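# Three arms carry a ball on a roped ring

## Task

Transfer the ball from the stand it starts on to the second stand, which stands in the gap between the benches where no gripper can reach. The ball sits on a ring resting on the first stand's collar, and ropes tie that ring to a metal block on each arm's own bench. Finish with the ring resting on the second stand's collar and the ball still on it. Tilting or yanking the ring lets the ball roll away. At no moment, including while it is suspended, may the ball or the ring drop more than slightly below the collar of the lower of the two stands. At the end every gripper must have let go and every arm must be pulled clear, and the result has to stay in place with no robot holding it.

## Robot and tools

Robots: three identical i2rt Big YAM arms named arm1, arm2 and arm3. Each has six revolute joints, a two-finger gripper and a wrist camera. Scene-frame base positions in metres, with heading in degrees counter-clockwise from +x: arm1 at x=-0.06 y=+1.40 z=+1.00 heading -89; arm2 at x=-1.12 y=-0.87 z=+1.00 heading +28; arm3 at x=+1.23 y=-0.68 z=+1.05 heading +152. The hand can reach roughly 1.0 m out from the joint 1 axis. Fixed room cameras are cam_low and cam_top; wrist cameras are arm1_cam_wrist, arm2_cam_wrist and arm3_cam_wrist.

Frame: a single scene frame, origin on the floor, +z upward. The hand point lies halfway between the fingertips; the hand's z axis runs along the fingers and its y axis is the opening direction. With joints 1 and 6 at zero and the hand level pointing ahead, the wrist camera rides above the hand looking toward the fingertips.

Tool execute_actions: argument actions is a list holding one action or nothing. An action maps a robot name to {"joints": {...}}; each arm gets its own object. Every value is an absolute target, not an offset, keyed by joint name: joint1_rad from -2.879 to 2.879 (base yaw, positive counter-clockwise seen from above, 0 aims along the base heading), joint2_rad 0 to 3.141 (shoulder; 0 means upper arm lying back roughly flat, larger raises it and swings it forward), joint3_rad 0 to 3.019 (elbow; 0 folded, larger opens), joint4_rad -1.692 to 1.57 (hand pitch, positive tilts fingers up), joint5_rad -1.57 to 1.57 (hand sideways swing, positive toward the arm's right), joint6_rad -2.094 to 2.094 (hand roll, positive clockwise viewed from behind), all in radians; gripper_m 0 to 0.093 metres of fingertip gap. Tolerances counted as reached: ±0.045, ±0.14, ±0.09, ±0.055, ±0.03, ±0.035 rad and ±0.003 m. Grip force tops out near 50 to 62 N per pad, lower on some grippers. All listed motions begin together and may finish at different moments; joints move at different speeds, so the hand may sweep a wide path. A joint or arm you omit may keep driving toward its earlier target. An unknown key or out-of-range number rejects the whole call and nothing moves. Optional cameras: list of names, or "all"; omitted or null gives all, [] gives none. An empty actions list only reports state and images. Example: {"arm1": {"joints": {"gripper_m": 0.05}}, "arm2": {"joints": {"joint1_rad": 0.3}}}.

Tool wait: seconds from 0 to 10; commands nothing and returns the same report as an empty action. Tool zoom_image: camera plus region [x0, y0, x1, y1] in pixels of that camera's latest full image, top-left origin, at most 504 by 504. Wrist images are 504x504 fisheye; room images are 672x504. Tool finished_scene: scene is the integer number of the current scene; it ends the scene for good, so call it only once the goal is met and stable.

Results: per-robot state including joint_positions, plus images in the order given by the pictures line. joint_status tells how each commanded motion ended. off_target: stopped short, may still be pushing. contact_stop or time_out: the joint settles where it stopped, though after time_out a joint may retain its target or one limited to 0.375, 0.375, 0.113, 0.225, 0.075, 0.3 rad (joints 1-6) from its current spot, keep pushing, and move on once free; on_its_own lists such joints and what they hold (held at is the target, not the position). To relieve a push, command the reported position. joint command not followed, usually with a cause line, means a self/inter-arm clearance check blocked that arm's joint targets (gripper targets still run); those joints show not_followed and may be retried with later actions. This check can react too late and ignores fingers, gripper housings and wrist cameras. A tiny target change might not move a joint, and a joint carrying a load sags after a stop. If a result reports a stop, later execute_actions, wait and finished_scene calls in the same reply are skipped.

Heat: holding loads warms motors, even while you are composing. MOTOR HOT appears from 85 °C; at 100 °C that arm and its gripper go limp and drop (OVER-TEMPERATURE FAULT), with its unfinished keys marked limit_stop_at_motor_heat; resend them after cooling.

The simulation keeps running while you write; robots hold the last command. Avoid: arms pressing hard on one another (this ends the run), hard collisions, prolonged hard pushing, slams, slips and drops, anything leaving the work area or reaching the floor, and tipping or jerking the ring. Loose objects may occasionally get a brief shove.

Each tool is called after ">>>" in YAML: its name, and indented under it one key for each argument.

## Session

I'll start by looking at the current state of the scene.

>>> execute_actions:
  actions: []

Scene clock: 0.00 s.
arm1.joint_positions: joint1_rad=+0.793 joint2_rad=+0.276 joint3_rad=+1.510 joint4_rad=-1.208 joint5_rad=-0.146 joint6_rad=-0.605 gripper_m=+0.094
arm1.joint_status: not commanded
arm1.hand: x=-0.0195 y=+1.3818 z=+1.6625 quat_wxyz=(-0.591, -0.008, -0.695, +0.408) (m; scene frame)
arm2.joint_positions: joint1_rad=+0.244 joint2_rad=+0.335 joint3_rad=+1.660 joint4_rad=-1.269 joint5_rad=-0.261 joint6_rad=+0.291 gripper_m=+0.095
arm2.joint_status: not commanded
arm2.hand: x=-1.1297 y=-0.8219 z=+1.7028 quat_wxyz=(-0.585, +0.239, -0.646, -0.428) (m; scene frame)
arm3.joint_positions: joint1_rad=+0.332 joint2_rad=+0.337 joint3_rad=+1.592 joint4_rad=-1.300 joint5_rad=-0.122 joint6_rad=-0.522 gripper_m=+0.094
arm3.joint_status: not commanded
arm3.hand: x=+1.1846 y=-0.6818 z=+1.7249 quat_wxyz=(-0.188, +0.699, +0.166, -0.670) (m; scene frame)
pictures: arm1_cam_wrist, arm2_cam_wrist, arm3_cam_wrist, cam_low, cam_top
Images, in order (width x height): arm1_cam_wrist 504x504, arm2_cam_wrist 504x504, arm3_cam_wrist 504x504, cam_low 672x504, cam_top 672x504.

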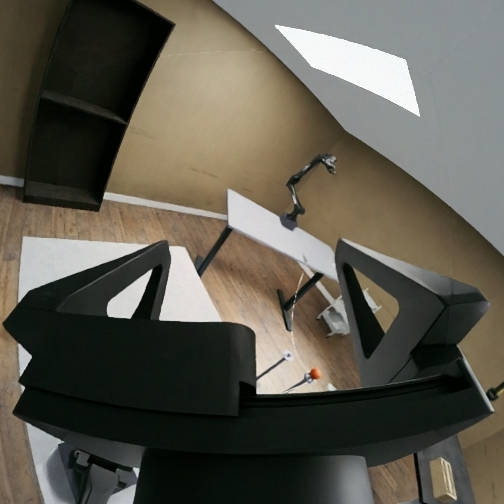

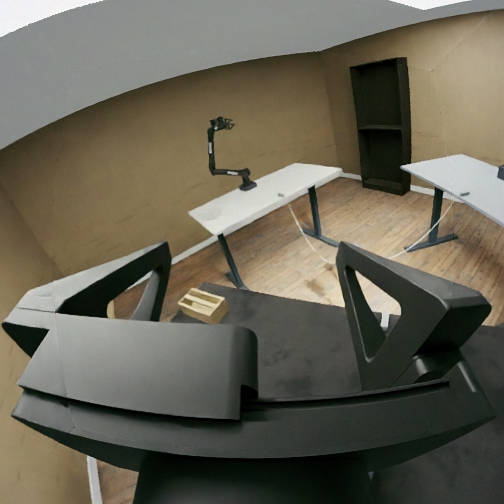

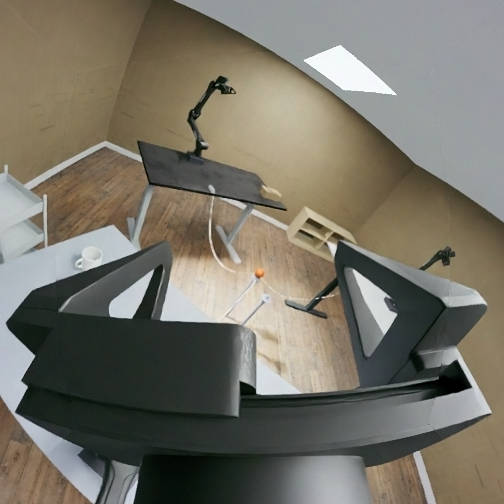

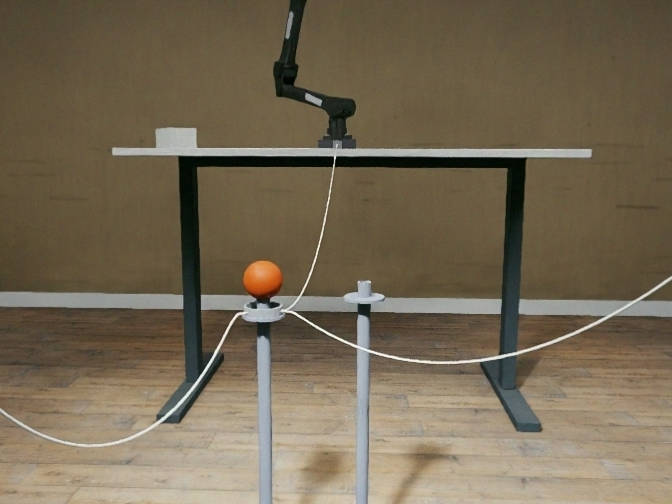

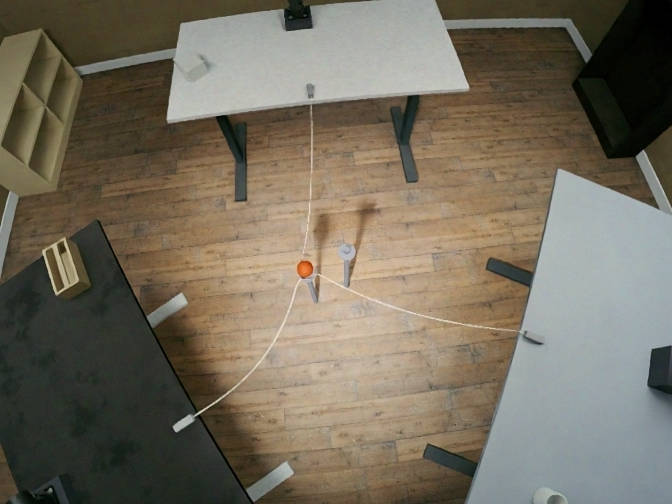

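>>> zoom_image:
  camera: "cam_low"
  region: [200, 230, 440, 400]

>>> zoom_image:
  camera: "cam_top"
  region: [250, 200, 410, 320]

>>> zoom_image:
  camera: "cam_top"
  region: [250, 0, 370, 130]

>>> zoom_image:
  camera: "cam_top"
  region: [120, 370, 260, 480]

>>> zoom_image:
  camera: "cam_top"
  region: [470, 280, 672, 420]

Region (200, 230, 440, 400) of cam_low's 672x504 image, scaled by 2.100, with more detail than that image has; it fills the top 357 rows of this view, and the rest is white.

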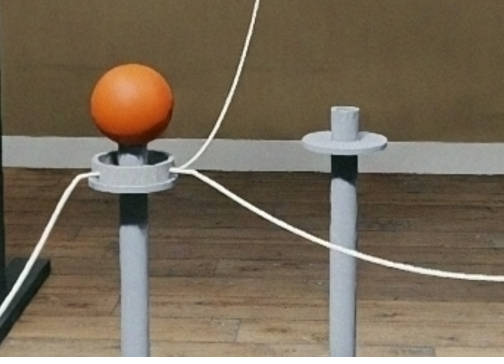

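Region (250, 200, 410, 320) of cam_top's 672x504 image, scaled by 3.150, with more detail than that image has; it fills the top 378 rows of this view, and the rest is white.

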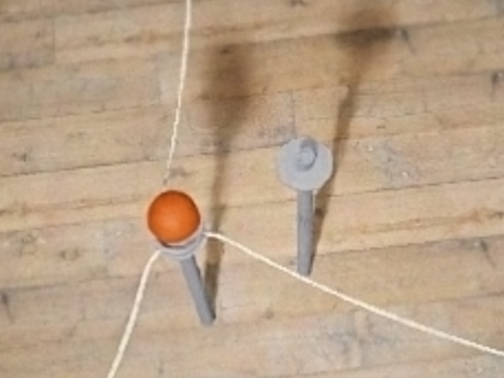

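Region (250, 0, 370, 130) of cam_top's 672x504 image, scaled by 3.877, with more detail than that image has; it fills the left 465 columns of this view, and the rest is white.

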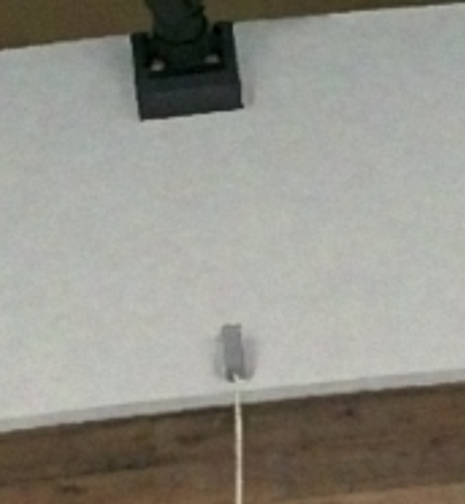

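Region (120, 370, 260, 480) of cam_top's 672x504 image, scaled by 3.600, with more detail than that image has; it fills the top 396 rows of this view, and the rest is white.

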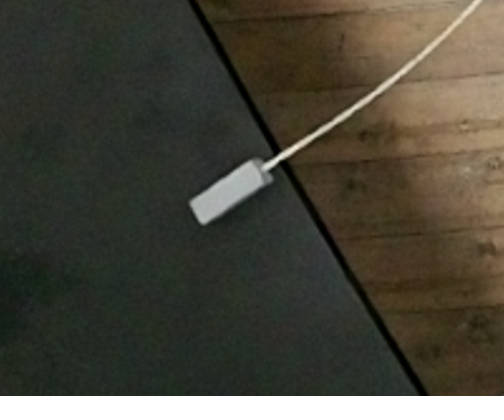

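Region (470, 280, 672, 420) of cam_top's 672x504 image, scaled by 2.495, with more detail than that image has; it fills the top 349 rows of this view, and the rest is white.

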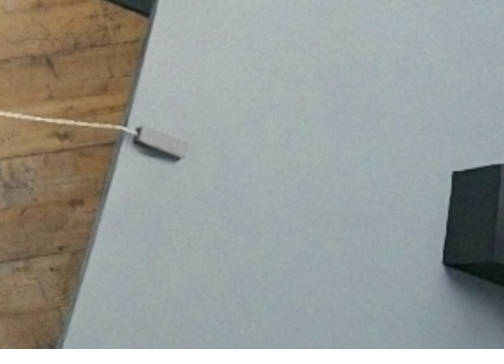

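>>> zoom_image:
  camera: "arm1_cam_wrist"
  region: [220, 130, 400, 400]

>>> zoom_image:
  camera: "arm3_cam_wrist"
  region: [130, 60, 350, 330]

>>> zoom_image:
  camera: "arm2_cam_wrist"
  region: [170, 100, 504, 340]

>>> zoom_image:
  camera: "cam_low"
  region: [230, 0, 430, 180]

Region (220, 130, 400, 400) of arm1_cam_wrist's 504x504 image, scaled by 1.867, with more detail than that image has.

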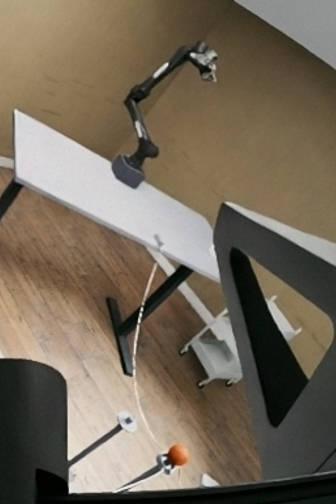

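Region (130, 60, 350, 330) of arm3_cam_wrist's 504x504 image, scaled by 1.867, with more detail than that image has; it fills the left 411 columns of this view, and the rest is white.

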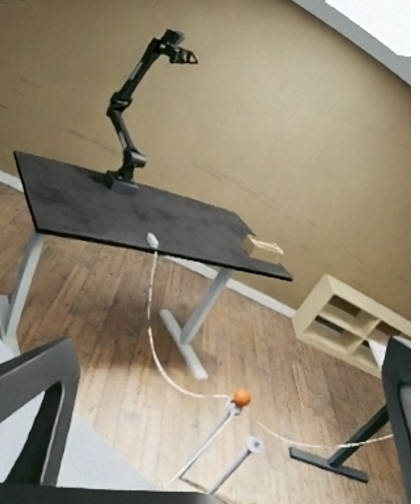

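Region (170, 100, 504, 340) of arm2_cam_wrist's 504x504 image, scaled by 1.509, with more detail than that image has; it fills the top 362 rows of this view, and the rest is white.

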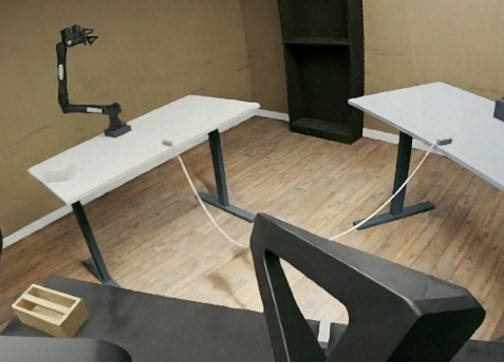

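Region (230, 0, 430, 180) of cam_low's 672x504 image, scaled by 2.520, with more detail than that image has; it fills the top 454 rows of this view, and the rest is white.

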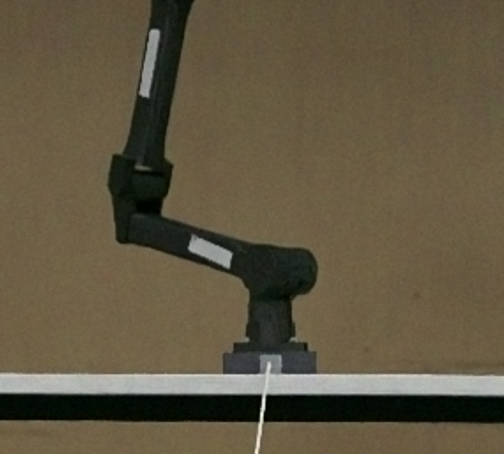

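>>> zoom_image:
  camera: "cam_top"
  region: [0, 424, 120, 504]

>>> zoom_image:
  camera: "cam_top"
  region: [280, 230, 370, 310]

>>> zoom_image:
  camera: "cam_low"
  region: [230, 250, 400, 340]

Region (0, 424, 120, 504) of cam_top's 672x504 image, scaled by 4.200, with more detail than that image has.

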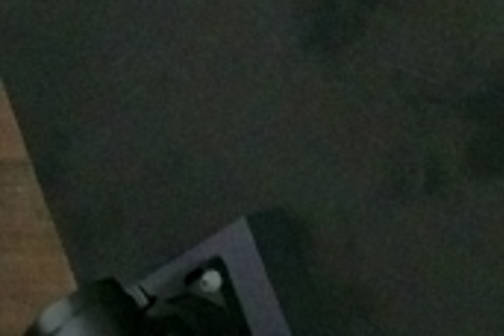

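Region (280, 230, 370, 310) of cam_top's 672x504 image, scaled by 5.600, with more detail than that image has.

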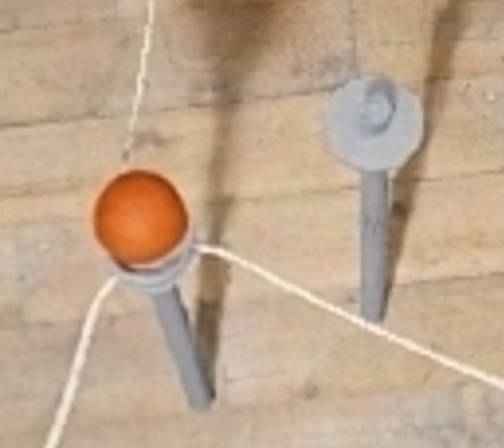

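Region (230, 250, 400, 340) of cam_low's 672x504 image, scaled by 2.965, with more detail than that image has; it fills the top 267 rows of this view, and the rest is white.

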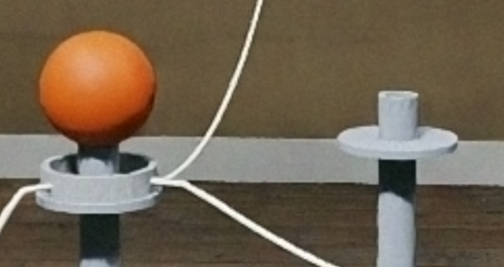

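>>> execute_actions:
  actions:
    - {"arm1":{"joints":{"joint1_rad":0.031,"joint2_rad":1.9,"joint3_rad":1.9,"joint4_rad":-1.2,"joint5_rad":0,"joint6_rad":0,"gripper_m":0.09}},"arm2":{"joints":{"joint1_rad":-0.012,"joint2_rad":2.0,"joint3_rad":2.0,"joint4_rad":-1.3,"joint5_rad":0,"joint6_rad":0,"gripper_m":0.09}},"arm3":{"joints":{"joint1_rad":0.087,"joint2_rad":2.0,"joint3_rad":1.85,"joint4_rad":-1.1,"joint5_rad":0,"joint6_rad":0,"gripper_m":0.09}}}

Scene clock: 121.97 s.
arm1.joint_positions: joint1_rad=+0.037 joint2_rad=+1.921 joint3_rad=+1.861 joint4_rad=-1.201 joint5_rad=-0.003 joint6_rad=-0.009 gripper_m=+0.090
arm1.joint_status: all done
arm1.hand: x=-0.0276 y=+0.7292 z=+1.1964 quat_wxyz=(-0.115, -0.678, -0.720, +0.097) (m; scene frame)
arm2.joint_positions: joint1_rad=-0.010 joint2_rad=+1.999 joint3_rad=+1.986 joint4_rad=-1.293 joint5_rad=-0.004 joint6_rad=+0.007 gripper_m=+0.090
arm2.joint_status: all done
arm2.hand: x=-0.5043 y=-0.5566 z=+1.2018 quat_wxyz=(-0.126, +0.228, -0.965, -0.032) (m; scene frame)
arm3.joint_positions: joint1_rad=+0.095 joint2_rad=+1.995 joint3_rad=+1.817 joint4_rad=-1.097 joint5_rad=-0.002 joint6_rad=-0.009 gripper_m=+0.090
arm3.joint_status: all done
arm3.hand: x=+0.5971 y=-0.4078 z=+1.2030 quat_wxyz=(-0.023, +0.970, -0.192, -0.150) (m; scene frame)
pictures: arm1_cam_wrist, arm2_cam_wrist, arm3_cam_wrist, cam_low, cam_top
Images, in order (width x height): arm1_cam_wrist 504x504, arm2_cam_wrist 504x504, arm3_cam_wrist 504x504, cam_low 672x504, cam_top 672x504.

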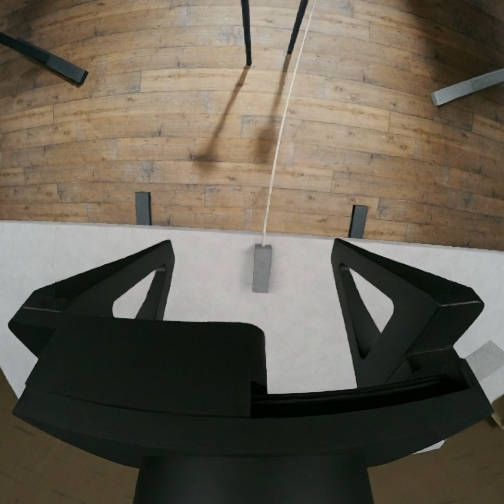

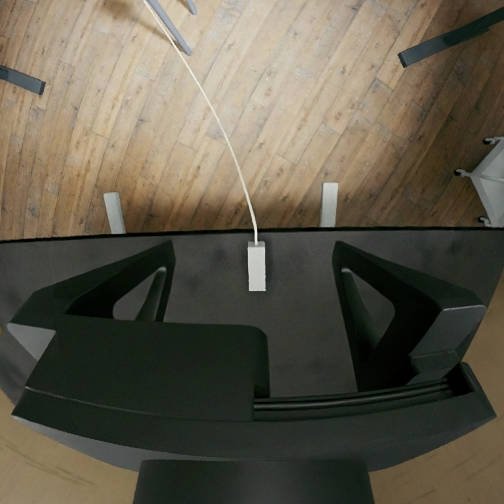

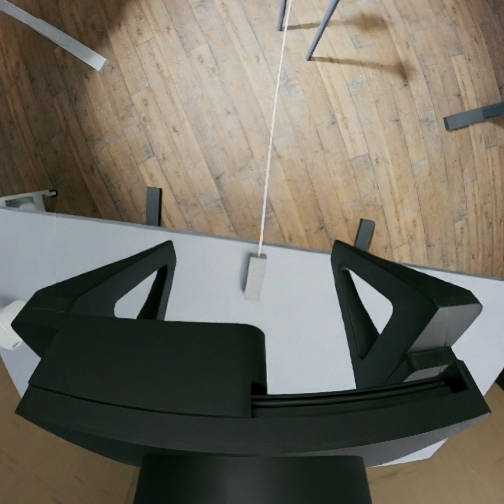

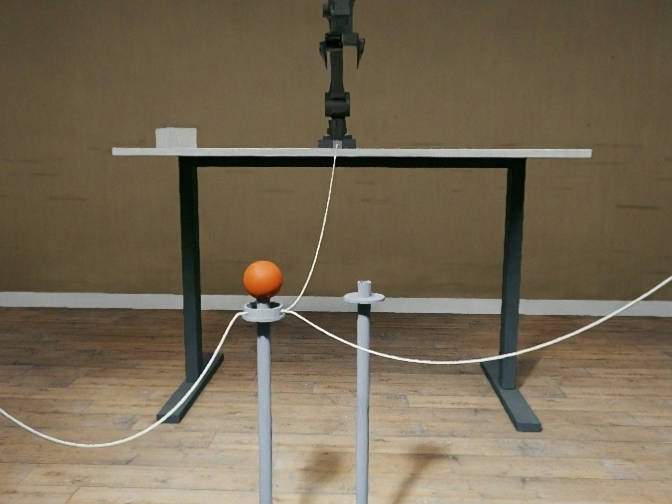

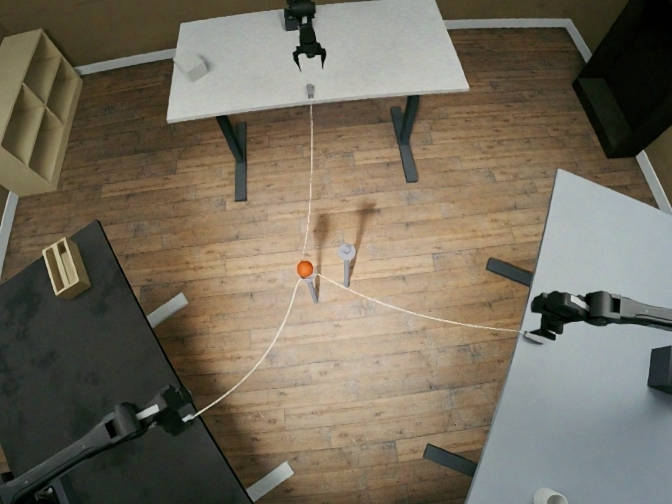

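>>> execute_actions:
  actions:
    - {"arm1":{"joints":{"joint4_rad":-1.6}},"arm2":{"joints":{"joint3_rad":1.76}},"arm3":{"joints":{"joint2_rad":1.65}}}
  cameras: ["arm1_cam_wrist","arm2_cam_wrist"]

Scene clock: 231.60 s.
arm1.joint_positions: joint1_rad=+0.037 joint2_rad=+1.921 joint3_rad=+1.861 joint4_rad=-1.586 joint5_rad=-0.003 joint6_rad=-0.009 gripper_m=+0.090
arm1.joint_status: all done
arm1.hand: x=-0.0324 y=+0.8227 z=+1.1862 quat_wxyz=(+0.024, -0.684, -0.728, -0.035) (m; scene frame)
arm2.joint_positions: joint1_rad=-0.010 joint2_rad=+1.995 joint3_rad=+1.768 joint4_rad=-1.296 joint5_rad=-0.004 joint6_rad=+0.007 gripper_m=+0.090
arm2.joint_status: all done
arm2.hand: x=-0.5612 y=-0.5858 z=+1.1135 quat_wxyz=(-0.021, +0.230, -0.973, -0.007) (m; scene frame)
arm3.joint_positions: joint1_rad=+0.095 joint2_rad=+1.648 joint3_rad=+1.841 joint4_rad=-1.097 joint5_rad=-0.002 joint6_rad=-0.009 gripper_m=+0.090
arm3.joint_status: all done
arm3.hand: x=+0.6383 y=-0.4215 z=+1.4402 quat_wxyz=(-0.059, +0.925, -0.185, -0.326) (m; scene frame)
pictures: arm1_cam_wrist, arm2_cam_wrist
Images, in order (width x height): arm1_cam_wrist 504x504, arm2_cam_wrist 504x504.

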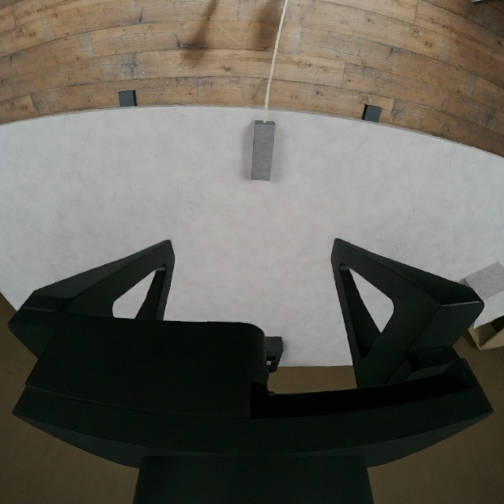

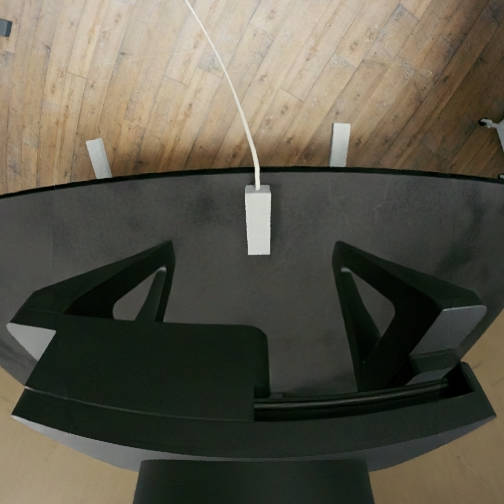

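>>> zoom_image:
  camera: "arm1_cam_wrist"
  region: [200, 90, 320, 210]

>>> zoom_image:
  camera: "arm2_cam_wrist"
  region: [200, 150, 320, 270]

Region (200, 90, 320, 210) of arm1_cam_wrist's 504x504 image, scaled by 4.200, with more detail than that image has.

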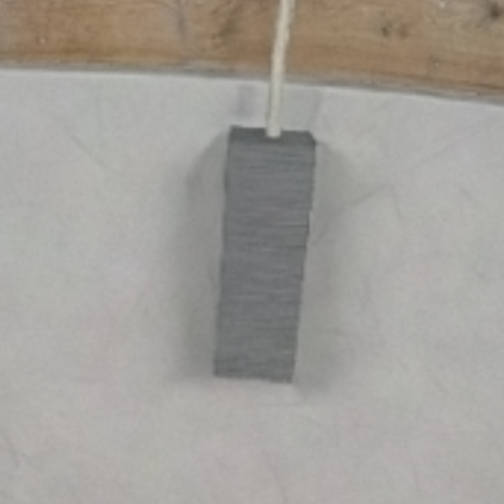

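Region (200, 150, 320, 270) of arm2_cam_wrist's 504x504 image, scaled by 4.200, with more detail than that image has.

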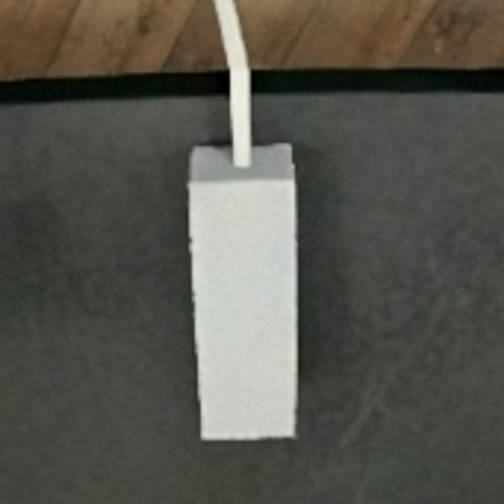

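>>> execute_actions:
  actions:
    - {"arm1":{"joints":{"joint1_rad":0.018,"joint2_rad":1.94,"joint3_rad":1.538,"joint4_rad":-1.152,"joint6_rad":0.03,"gripper_m":0.07}},"arm2":{"joints":{"joint1_rad":-0.019,"joint2_rad":1.954,"joint3_rad":1.526,"joint4_rad":-1.139,"joint6_rad":-0.03,"gripper_m":0.07}},"arm3":{"joints":{"joint1_rad":0.088,"joint2_rad":1.99,"joint3_rad":1.569,"joint4_rad":-1.15,"joint6_rad":0.10,"gripper_m":0.07}}}
  cameras: ["arm1_cam_wrist","arm2_cam_wrist","arm3_cam_wrist","cam_low"]

Scene clock: 353.13 s.
arm1.joint_positions: joint1_rad=+0.034 joint2_rad=+1.950 joint3_rad=+1.527 joint4_rad=-1.169 joint5_rad=-0.003 joint6_rad=+0.021 gripper_m=+0.070
arm1.joint_status: all done
arm1.hand: x=-0.0328 y=+0.8341 z=+1.0460 quat_wxyz=(+0.004, -0.697, -0.717, -0.017) (m; scene frame)
arm2.joint_positions: joint1_rad=-0.011 joint2_rad=+1.945 joint3_rad=+1.534 joint4_rad=-1.148 joint5_rad=-0.004 joint6_rad=-0.023 gripper_m=+0.070
arm2.joint_status: all done
arm2.hand: x=-0.6030 y=-0.6079 z=+1.0574 quat_wxyz=(-0.004, +0.244, -0.970, -0.002) (m; scene frame)
arm3.joint_positions: joint1_rad=+0.095 joint2_rad=+1.996 joint3_rad=+1.535 joint4_rad=-1.146 joint5_rad=-0.002 joint6_rad=+0.091 gripper_m=+0.070
arm3.joint_status: all done
arm3.hand: x=+0.7007 y=-0.4531 z=+1.0892 quat_wxyz=(+0.010, +0.970, -0.242, +0.012) (m; scene frame)
pictures: arm1_cam_wrist, arm2_cam_wrist, arm3_cam_wrist, cam_low
Images, in order (width x height): arm1_cam_wrist 504x504, arm2_cam_wrist 504x504, arm3_cam_wrist 504x504, cam_low 672x504.

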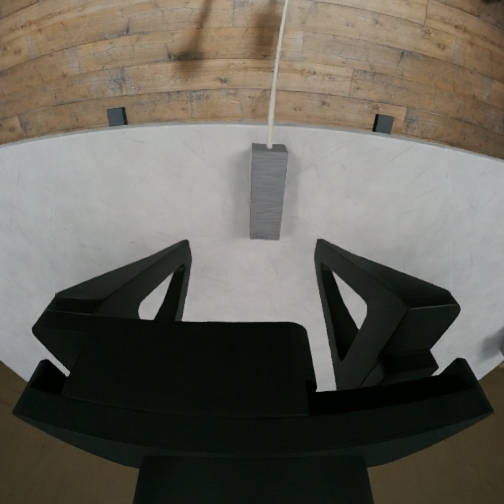

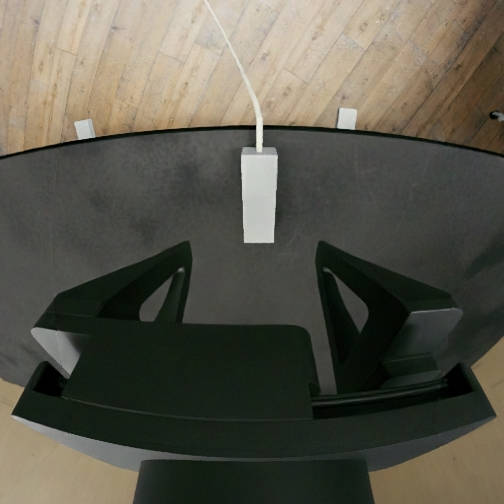

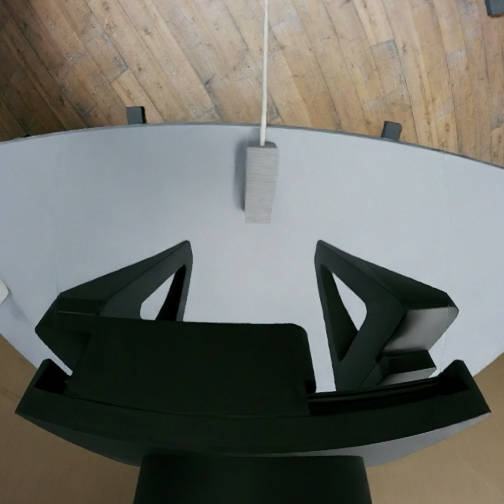

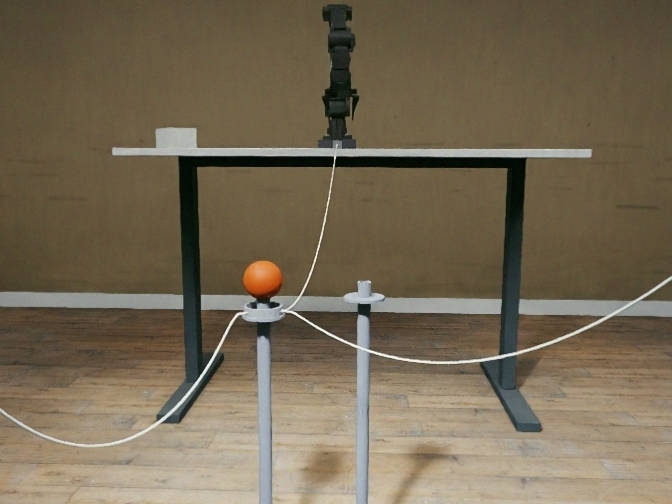

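>>> zoom_image:
  camera: "arm1_cam_wrist"
  region: [180, 110, 340, 270]

>>> zoom_image:
  camera: "arm2_cam_wrist"
  region: [180, 110, 340, 270]

>>> zoom_image:
  camera: "arm3_cam_wrist"
  region: [180, 110, 340, 270]

>>> zoom_image:
  camera: "cam_low"
  region: [290, 70, 390, 170]

Region (180, 110, 340, 270) of arm1_cam_wrist's 504x504 image, scaled by 3.150, with more detail than that image has.

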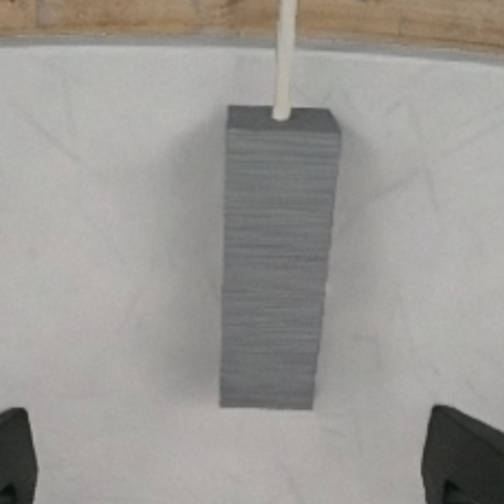

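Region (180, 110, 340, 270) of arm2_cam_wrist's 504x504 image, scaled by 3.150, with more detail than that image has.

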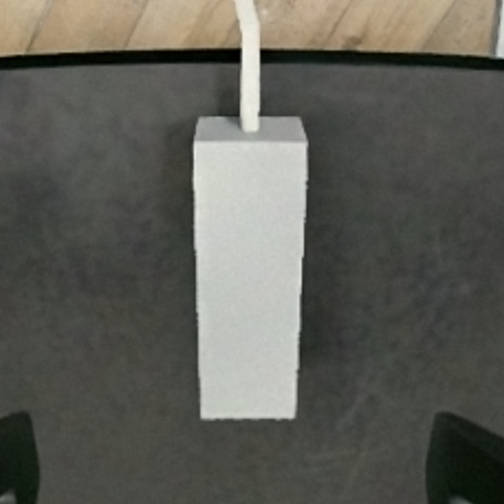

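Region (180, 110, 340, 270) of arm3_cam_wrist's 504x504 image, scaled by 3.150, with more detail than that image has.

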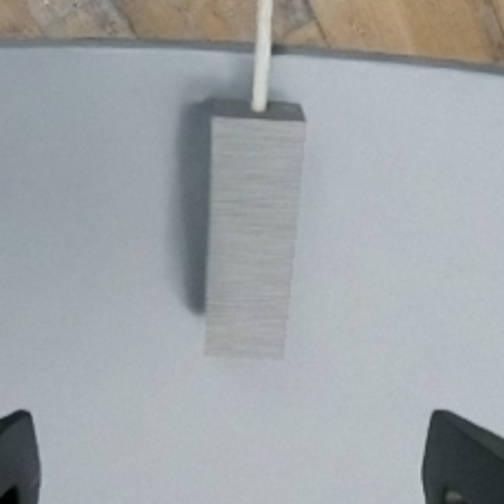

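Region (290, 70, 390, 170) of cam_low's 672x504 image, scaled by 5.040, with more detail than that image has.

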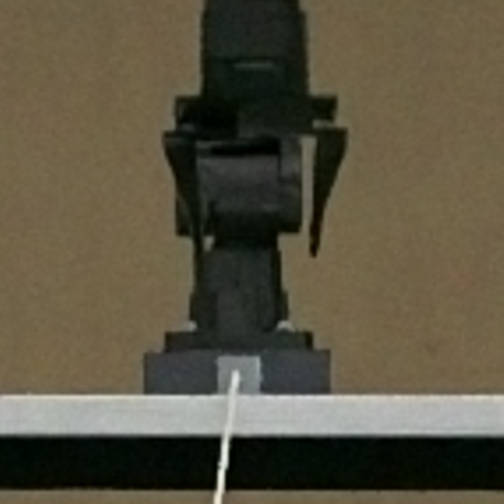

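>>> execute_actions:
  actions:
    - {"arm1":{"joints":{"joint1_rad":0.0,"joint2_rad":2.02,"joint3_rad":1.447,"joint4_rad":-0.949}},"arm2":{"joints":{"joint1_rad":-0.028,"joint2_rad":2.035,"joint3_rad":1.443,"joint4_rad":-0.972}},"arm3":{"joints":{"joint1_rad":0.08,"joint2_rad":2.132,"joint3_rad":1.452,"joint4_rad":-0.863,"joint6_rad":0.14}}}
  cameras: ["arm1_cam_wrist","arm2_cam_wrist","arm3_cam_wrist","cam_low"]

Scene clock: 464.43 s.
arm1.joint_positions: joint1_rad=+0.010 joint2_rad=+2.034 joint3_rad=+1.437 joint4_rad=-0.966 joint5_rad=-0.003 joint6_rad=+0.021 gripper_m=+0.070
arm1.joint_status: all done
arm1.hand: x=-0.0449 y=+0.8329 z=+0.9697 quat_wxyz=(-0.006, -0.705, -0.709, -0.007) (m; scene frame)
arm2.joint_positions: joint1_rad=-0.024 joint2_rad=+2.036 joint3_rad=+1.448 joint4_rad=-0.981 joint5_rad=-0.004 joint6_rad=-0.023 gripper_m=+0.070
arm2.joint_status: all done
arm2.hand: x=-0.6052 y=-0.6172 z=+0.9783 quat_wxyz=(+0.001, +0.238, -0.971, -0.001) (m; scene frame)
arm3.joint_positions: joint1_rad=+0.091 joint2_rad=+2.149 joint3_rad=+1.435 joint4_rad=-0.875 joint5_rad=-0.002 joint6_rad=+0.131 gripper_m=+0.070
arm3.joint_status: all done
arm3.hand: x=+0.7032 y=-0.4536 z=+0.9714 quat_wxyz=(+0.009, +0.965, -0.264, +0.004) (m; scene frame)
pictures: arm1_cam_wrist, arm2_cam_wrist, arm3_cam_wrist, cam_low
Images, in order (width x height): arm1_cam_wrist 504x504, arm2_cam_wrist 504x504, arm3_cam_wrist 504x504, cam_low 672x504.

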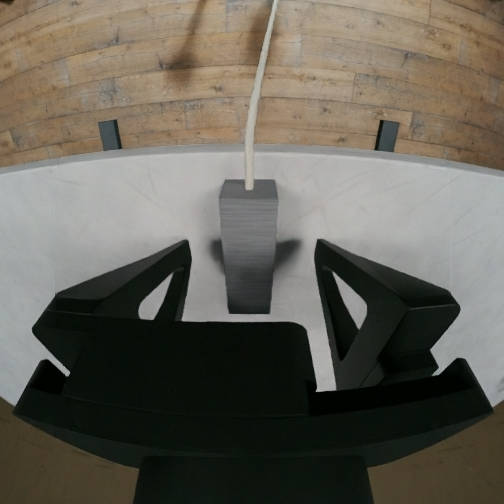

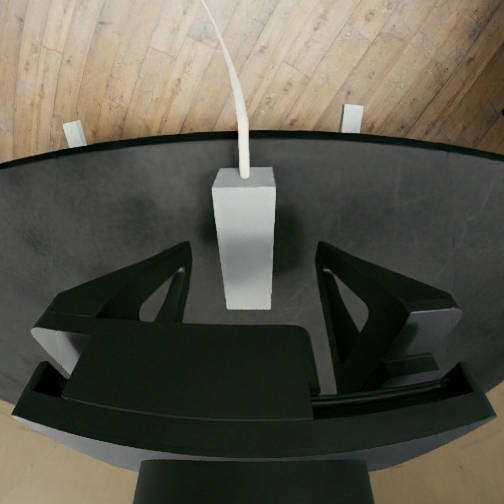

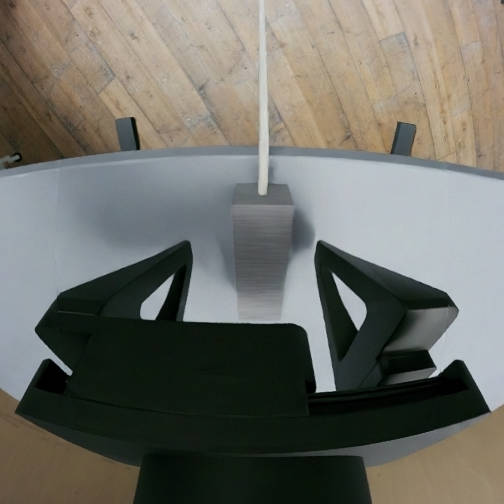

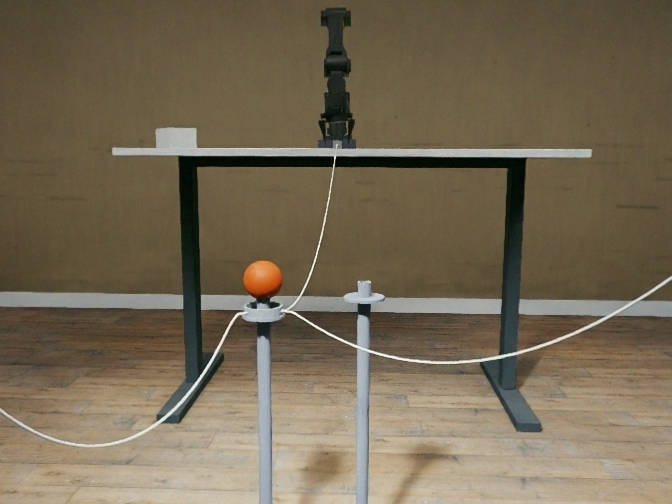

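>>> execute_actions:
  actions:
    - {"arm1":{"joints":{"gripper_m":0.0}},"arm2":{"joints":{"gripper_m":0.0}},"arm3":{"joints":{"gripper_m":0.0}}}
  cameras: ["arm1_cam_wrist","arm2_cam_wrist","arm3_cam_wrist"]

Scene clock: 575.23 s.
arm1.joint_positions: joint1_rad=+0.010 joint2_rad=+2.034 joint3_rad=+1.437 joint4_rad=-0.965 joint5_rad=-0.002 joint6_rad=+0.022 gripper_m=+0.025
arm1.joint_status: gripper_m off_target (ended at +0.025, target +0.000)
arm1.hand: x=-0.0451 y=+0.8327 z=+0.9696 quat_wxyz=(-0.006, -0.706, -0.709, -0.006) (m; scene frame)
arm2.joint_positions: joint1_rad=-0.024 joint2_rad=+2.036 joint3_rad=+1.448 joint4_rad=-0.980 joint5_rad=-0.002 joint6_rad=-0.023 gripper_m=+0.025
arm2.joint_status: gripper_m off_target (ended at +0.025, target +0.000)
arm2.hand: x=-0.6048 y=-0.6173 z=+0.9783 quat_wxyz=(+0.001, +0.238, -0.971, +0.000) (m; scene frame)
arm3.joint_positions: joint1_rad=+0.091 joint2_rad=+2.149 joint3_rad=+1.435 joint4_rad=-0.874 joint5_rad=-0.001 joint6_rad=+0.132 gripper_m=+0.025
arm3.joint_status: gripper_m off_target (ended at +0.025, target +0.000)
arm3.hand: x=+0.7031 y=-0.4534 z=+0.9714 quat_wxyz=(+0.008, +0.964, -0.264, +0.004) (m; scene frame)
pictures: arm1_cam_wrist, arm2_cam_wrist, arm3_cam_wrist
Images, in order (width x height): arm1_cam_wrist 504x504, arm2_cam_wrist 504x504, arm3_cam_wrist 504x504.

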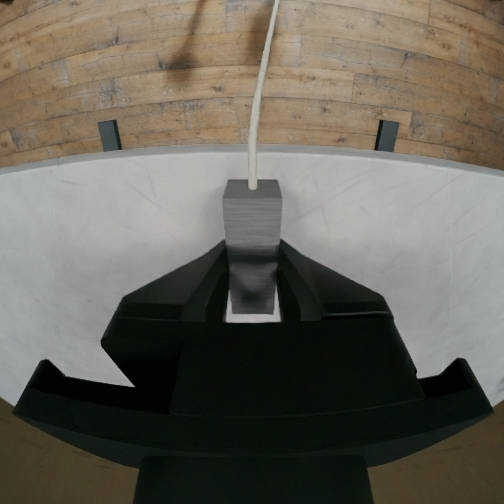

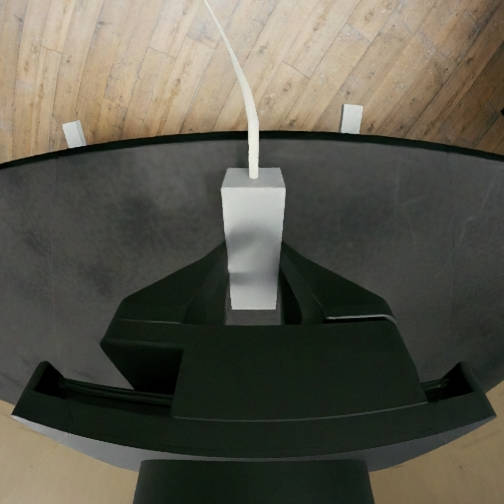

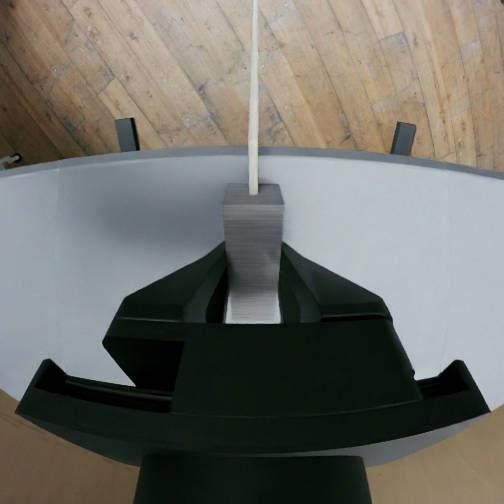

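>>> execute_actions:
  actions:
    - {"arm1":{"joints":{"joint1_rad":-0.219,"joint2_rad":1.885,"joint3_rad":1.595,"joint4_rad":-1.225,"joint6_rad":-0.235}},"arm2":{"joints":{"joint1_rad":0.3,"joint2_rad":1.72,"joint3_rad":1.40,"joint4_rad":-1.25,"joint6_rad":0.23}},"arm3":{"joints":{"joint1_rad":0.057,"joint2_rad":1.975,"joint3_rad":1.71,"joint4_rad":-1.275,"joint6_rad":0.054}}}
  cameras: ["cam_low","cam_top"]

>>> execute_actions:
  actions:
    - {"arm2":{"joints":{"joint1_rad":0.648,"joint2_rad":1.485,"joint3_rad":1.175,"joint4_rad":-1.255,"joint6_rad":0.575}}}

Scene clock: 633.13 s.
arm1.joint_positions: joint1_rad=-0.227 joint2_rad=+1.884 joint3_rad=+1.559 joint4_rad=-1.211 joint5_rad=+0.002 joint6_rad=-0.226 gripper_m=+0.025
arm1.joint_status: all done
arm1.hand: x=-0.1829 y=+0.8404 z=+1.0914 quat_wxyz=(-0.011, -0.702, -0.712, +0.007) (m; scene frame)
arm2.joint_positions: joint1_rad=+0.293 joint2_rad=+1.719 joint3_rad=+1.398 joint4_rad=-1.243 joint5_rad=-0.002 joint6_rad=+0.223 gripper_m=+0.025
arm2.joint_status: all done
arm2.hand: x=-0.7530 y=-0.5130 z=+1.1261 quat_wxyz=(-0.001, +0.273, -0.962, -0.002) (m; scene frame)
arm3.joint_positions: joint1_rad=+0.061 joint2_rad=+1.969 joint3_rad=+1.694 joint4_rad=-1.265 joint5_rad=-0.001 joint6_rad=+0.063 gripper_m=+0.025
arm3.joint_status: all done
arm3.hand: x=+0.6794 y=-0.4205 z=+1.1608 quat_wxyz=(+0.004, +0.969, -0.246, -0.020) (m; scene frame)
pictures: cam_low, cam_top
Images, in order (width x height): cam_low 672x504, cam_top 672x504.

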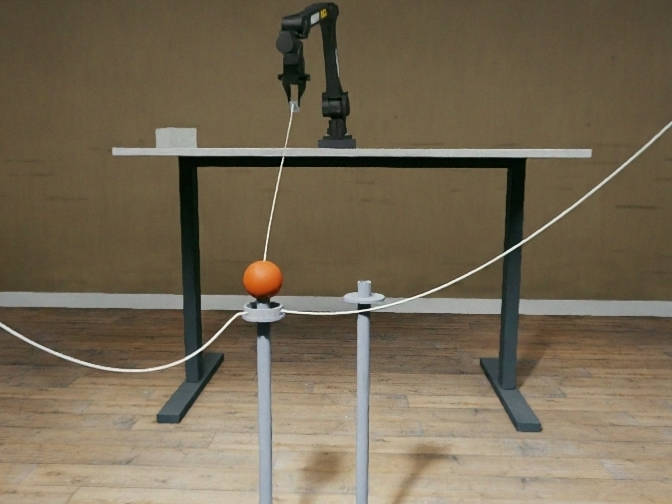

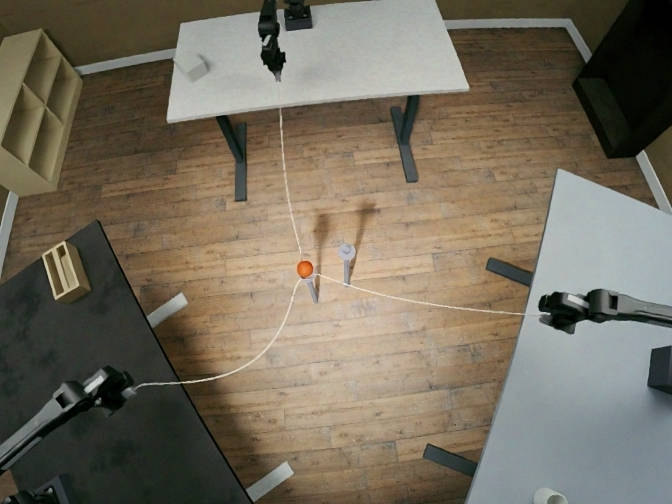

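Scene clock: 634.50 s.
arm1.joint_positions: joint1_rad=-0.227 joint2_rad=+1.884 joint3_rad=+1.559 joint4_rad=-1.211 joint5_rad=+0.002 joint6_rad=-0.226 gripper_m=+0.025
arm1.joint_status: not commanded
arm1.hand: x=-0.1829 y=+0.8404 z=+1.0914 quat_wxyz=(-0.011, -0.702, -0.712, +0.007) (m; scene frame)
arm2.joint_positions: joint1_rad=+0.650 joint2_rad=+1.475 joint3_rad=+1.187 joint4_rad=-1.250 joint5_rad=-0.001 joint6_rad=+0.568 gripper_m=+0.025
arm2.joint_status: all done
arm2.hand: x=-0.9344 y=-0.4822 z=+1.1582 quat_wxyz=(-0.009, +0.278, -0.960, -0.012) (m; scene frame)
arm3.joint_positions: joint1_rad=+0.061 joint2_rad=+1.969 joint3_rad=+1.694 joint4_rad=-1.265 joint5_rad=-0.001 joint6_rad=+0.063 gripper_m=+0.025
arm3.joint_status: not commanded
arm3.hand: x=+0.6794 y=-0.4205 z=+1.1608 quat_wxyz=(+0.004, +0.969, -0.246, -0.020) (m; scene frame)
pictures: arm1_cam_wrist, arm2_cam_wrist, arm3_cam_wrist, cam_low, cam_top
Images, in order (width x height): arm1_cam_wrist 504x504, arm2_cam_wrist 504x504, arm3_cam_wrist 504x504, cam_low 672x504, cam_top 672x504.

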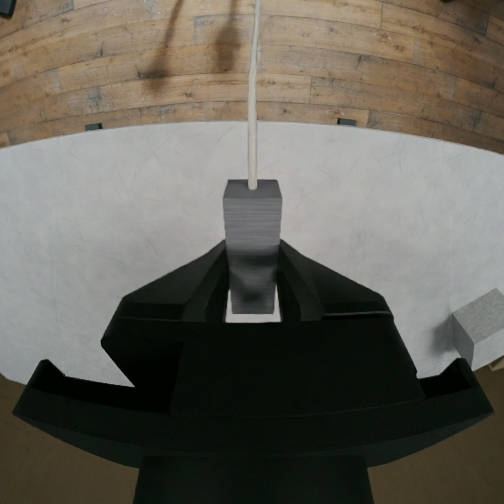

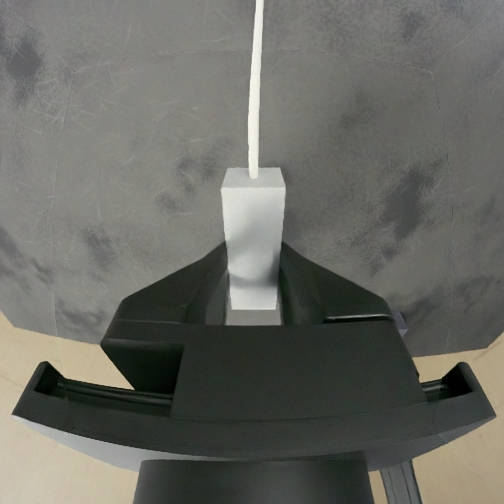

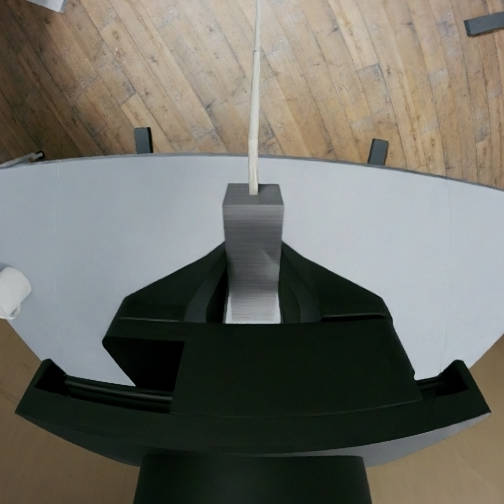

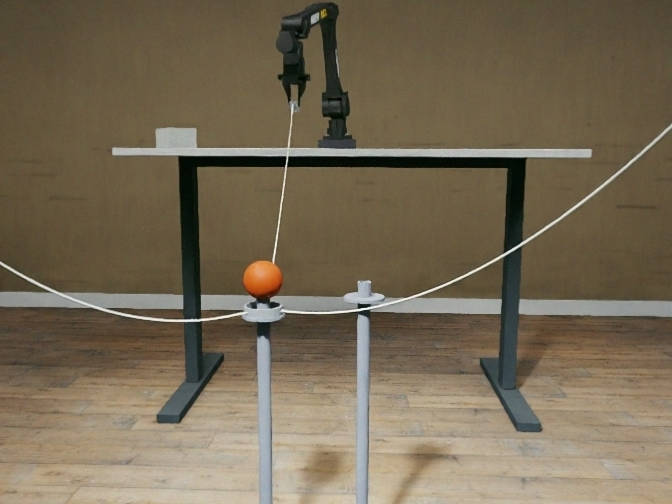

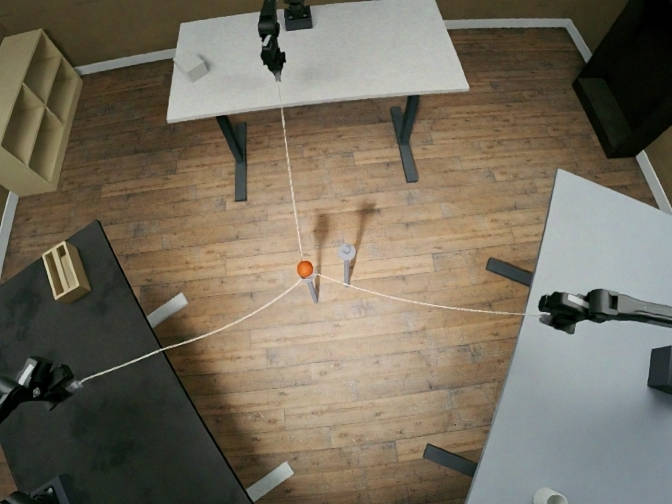

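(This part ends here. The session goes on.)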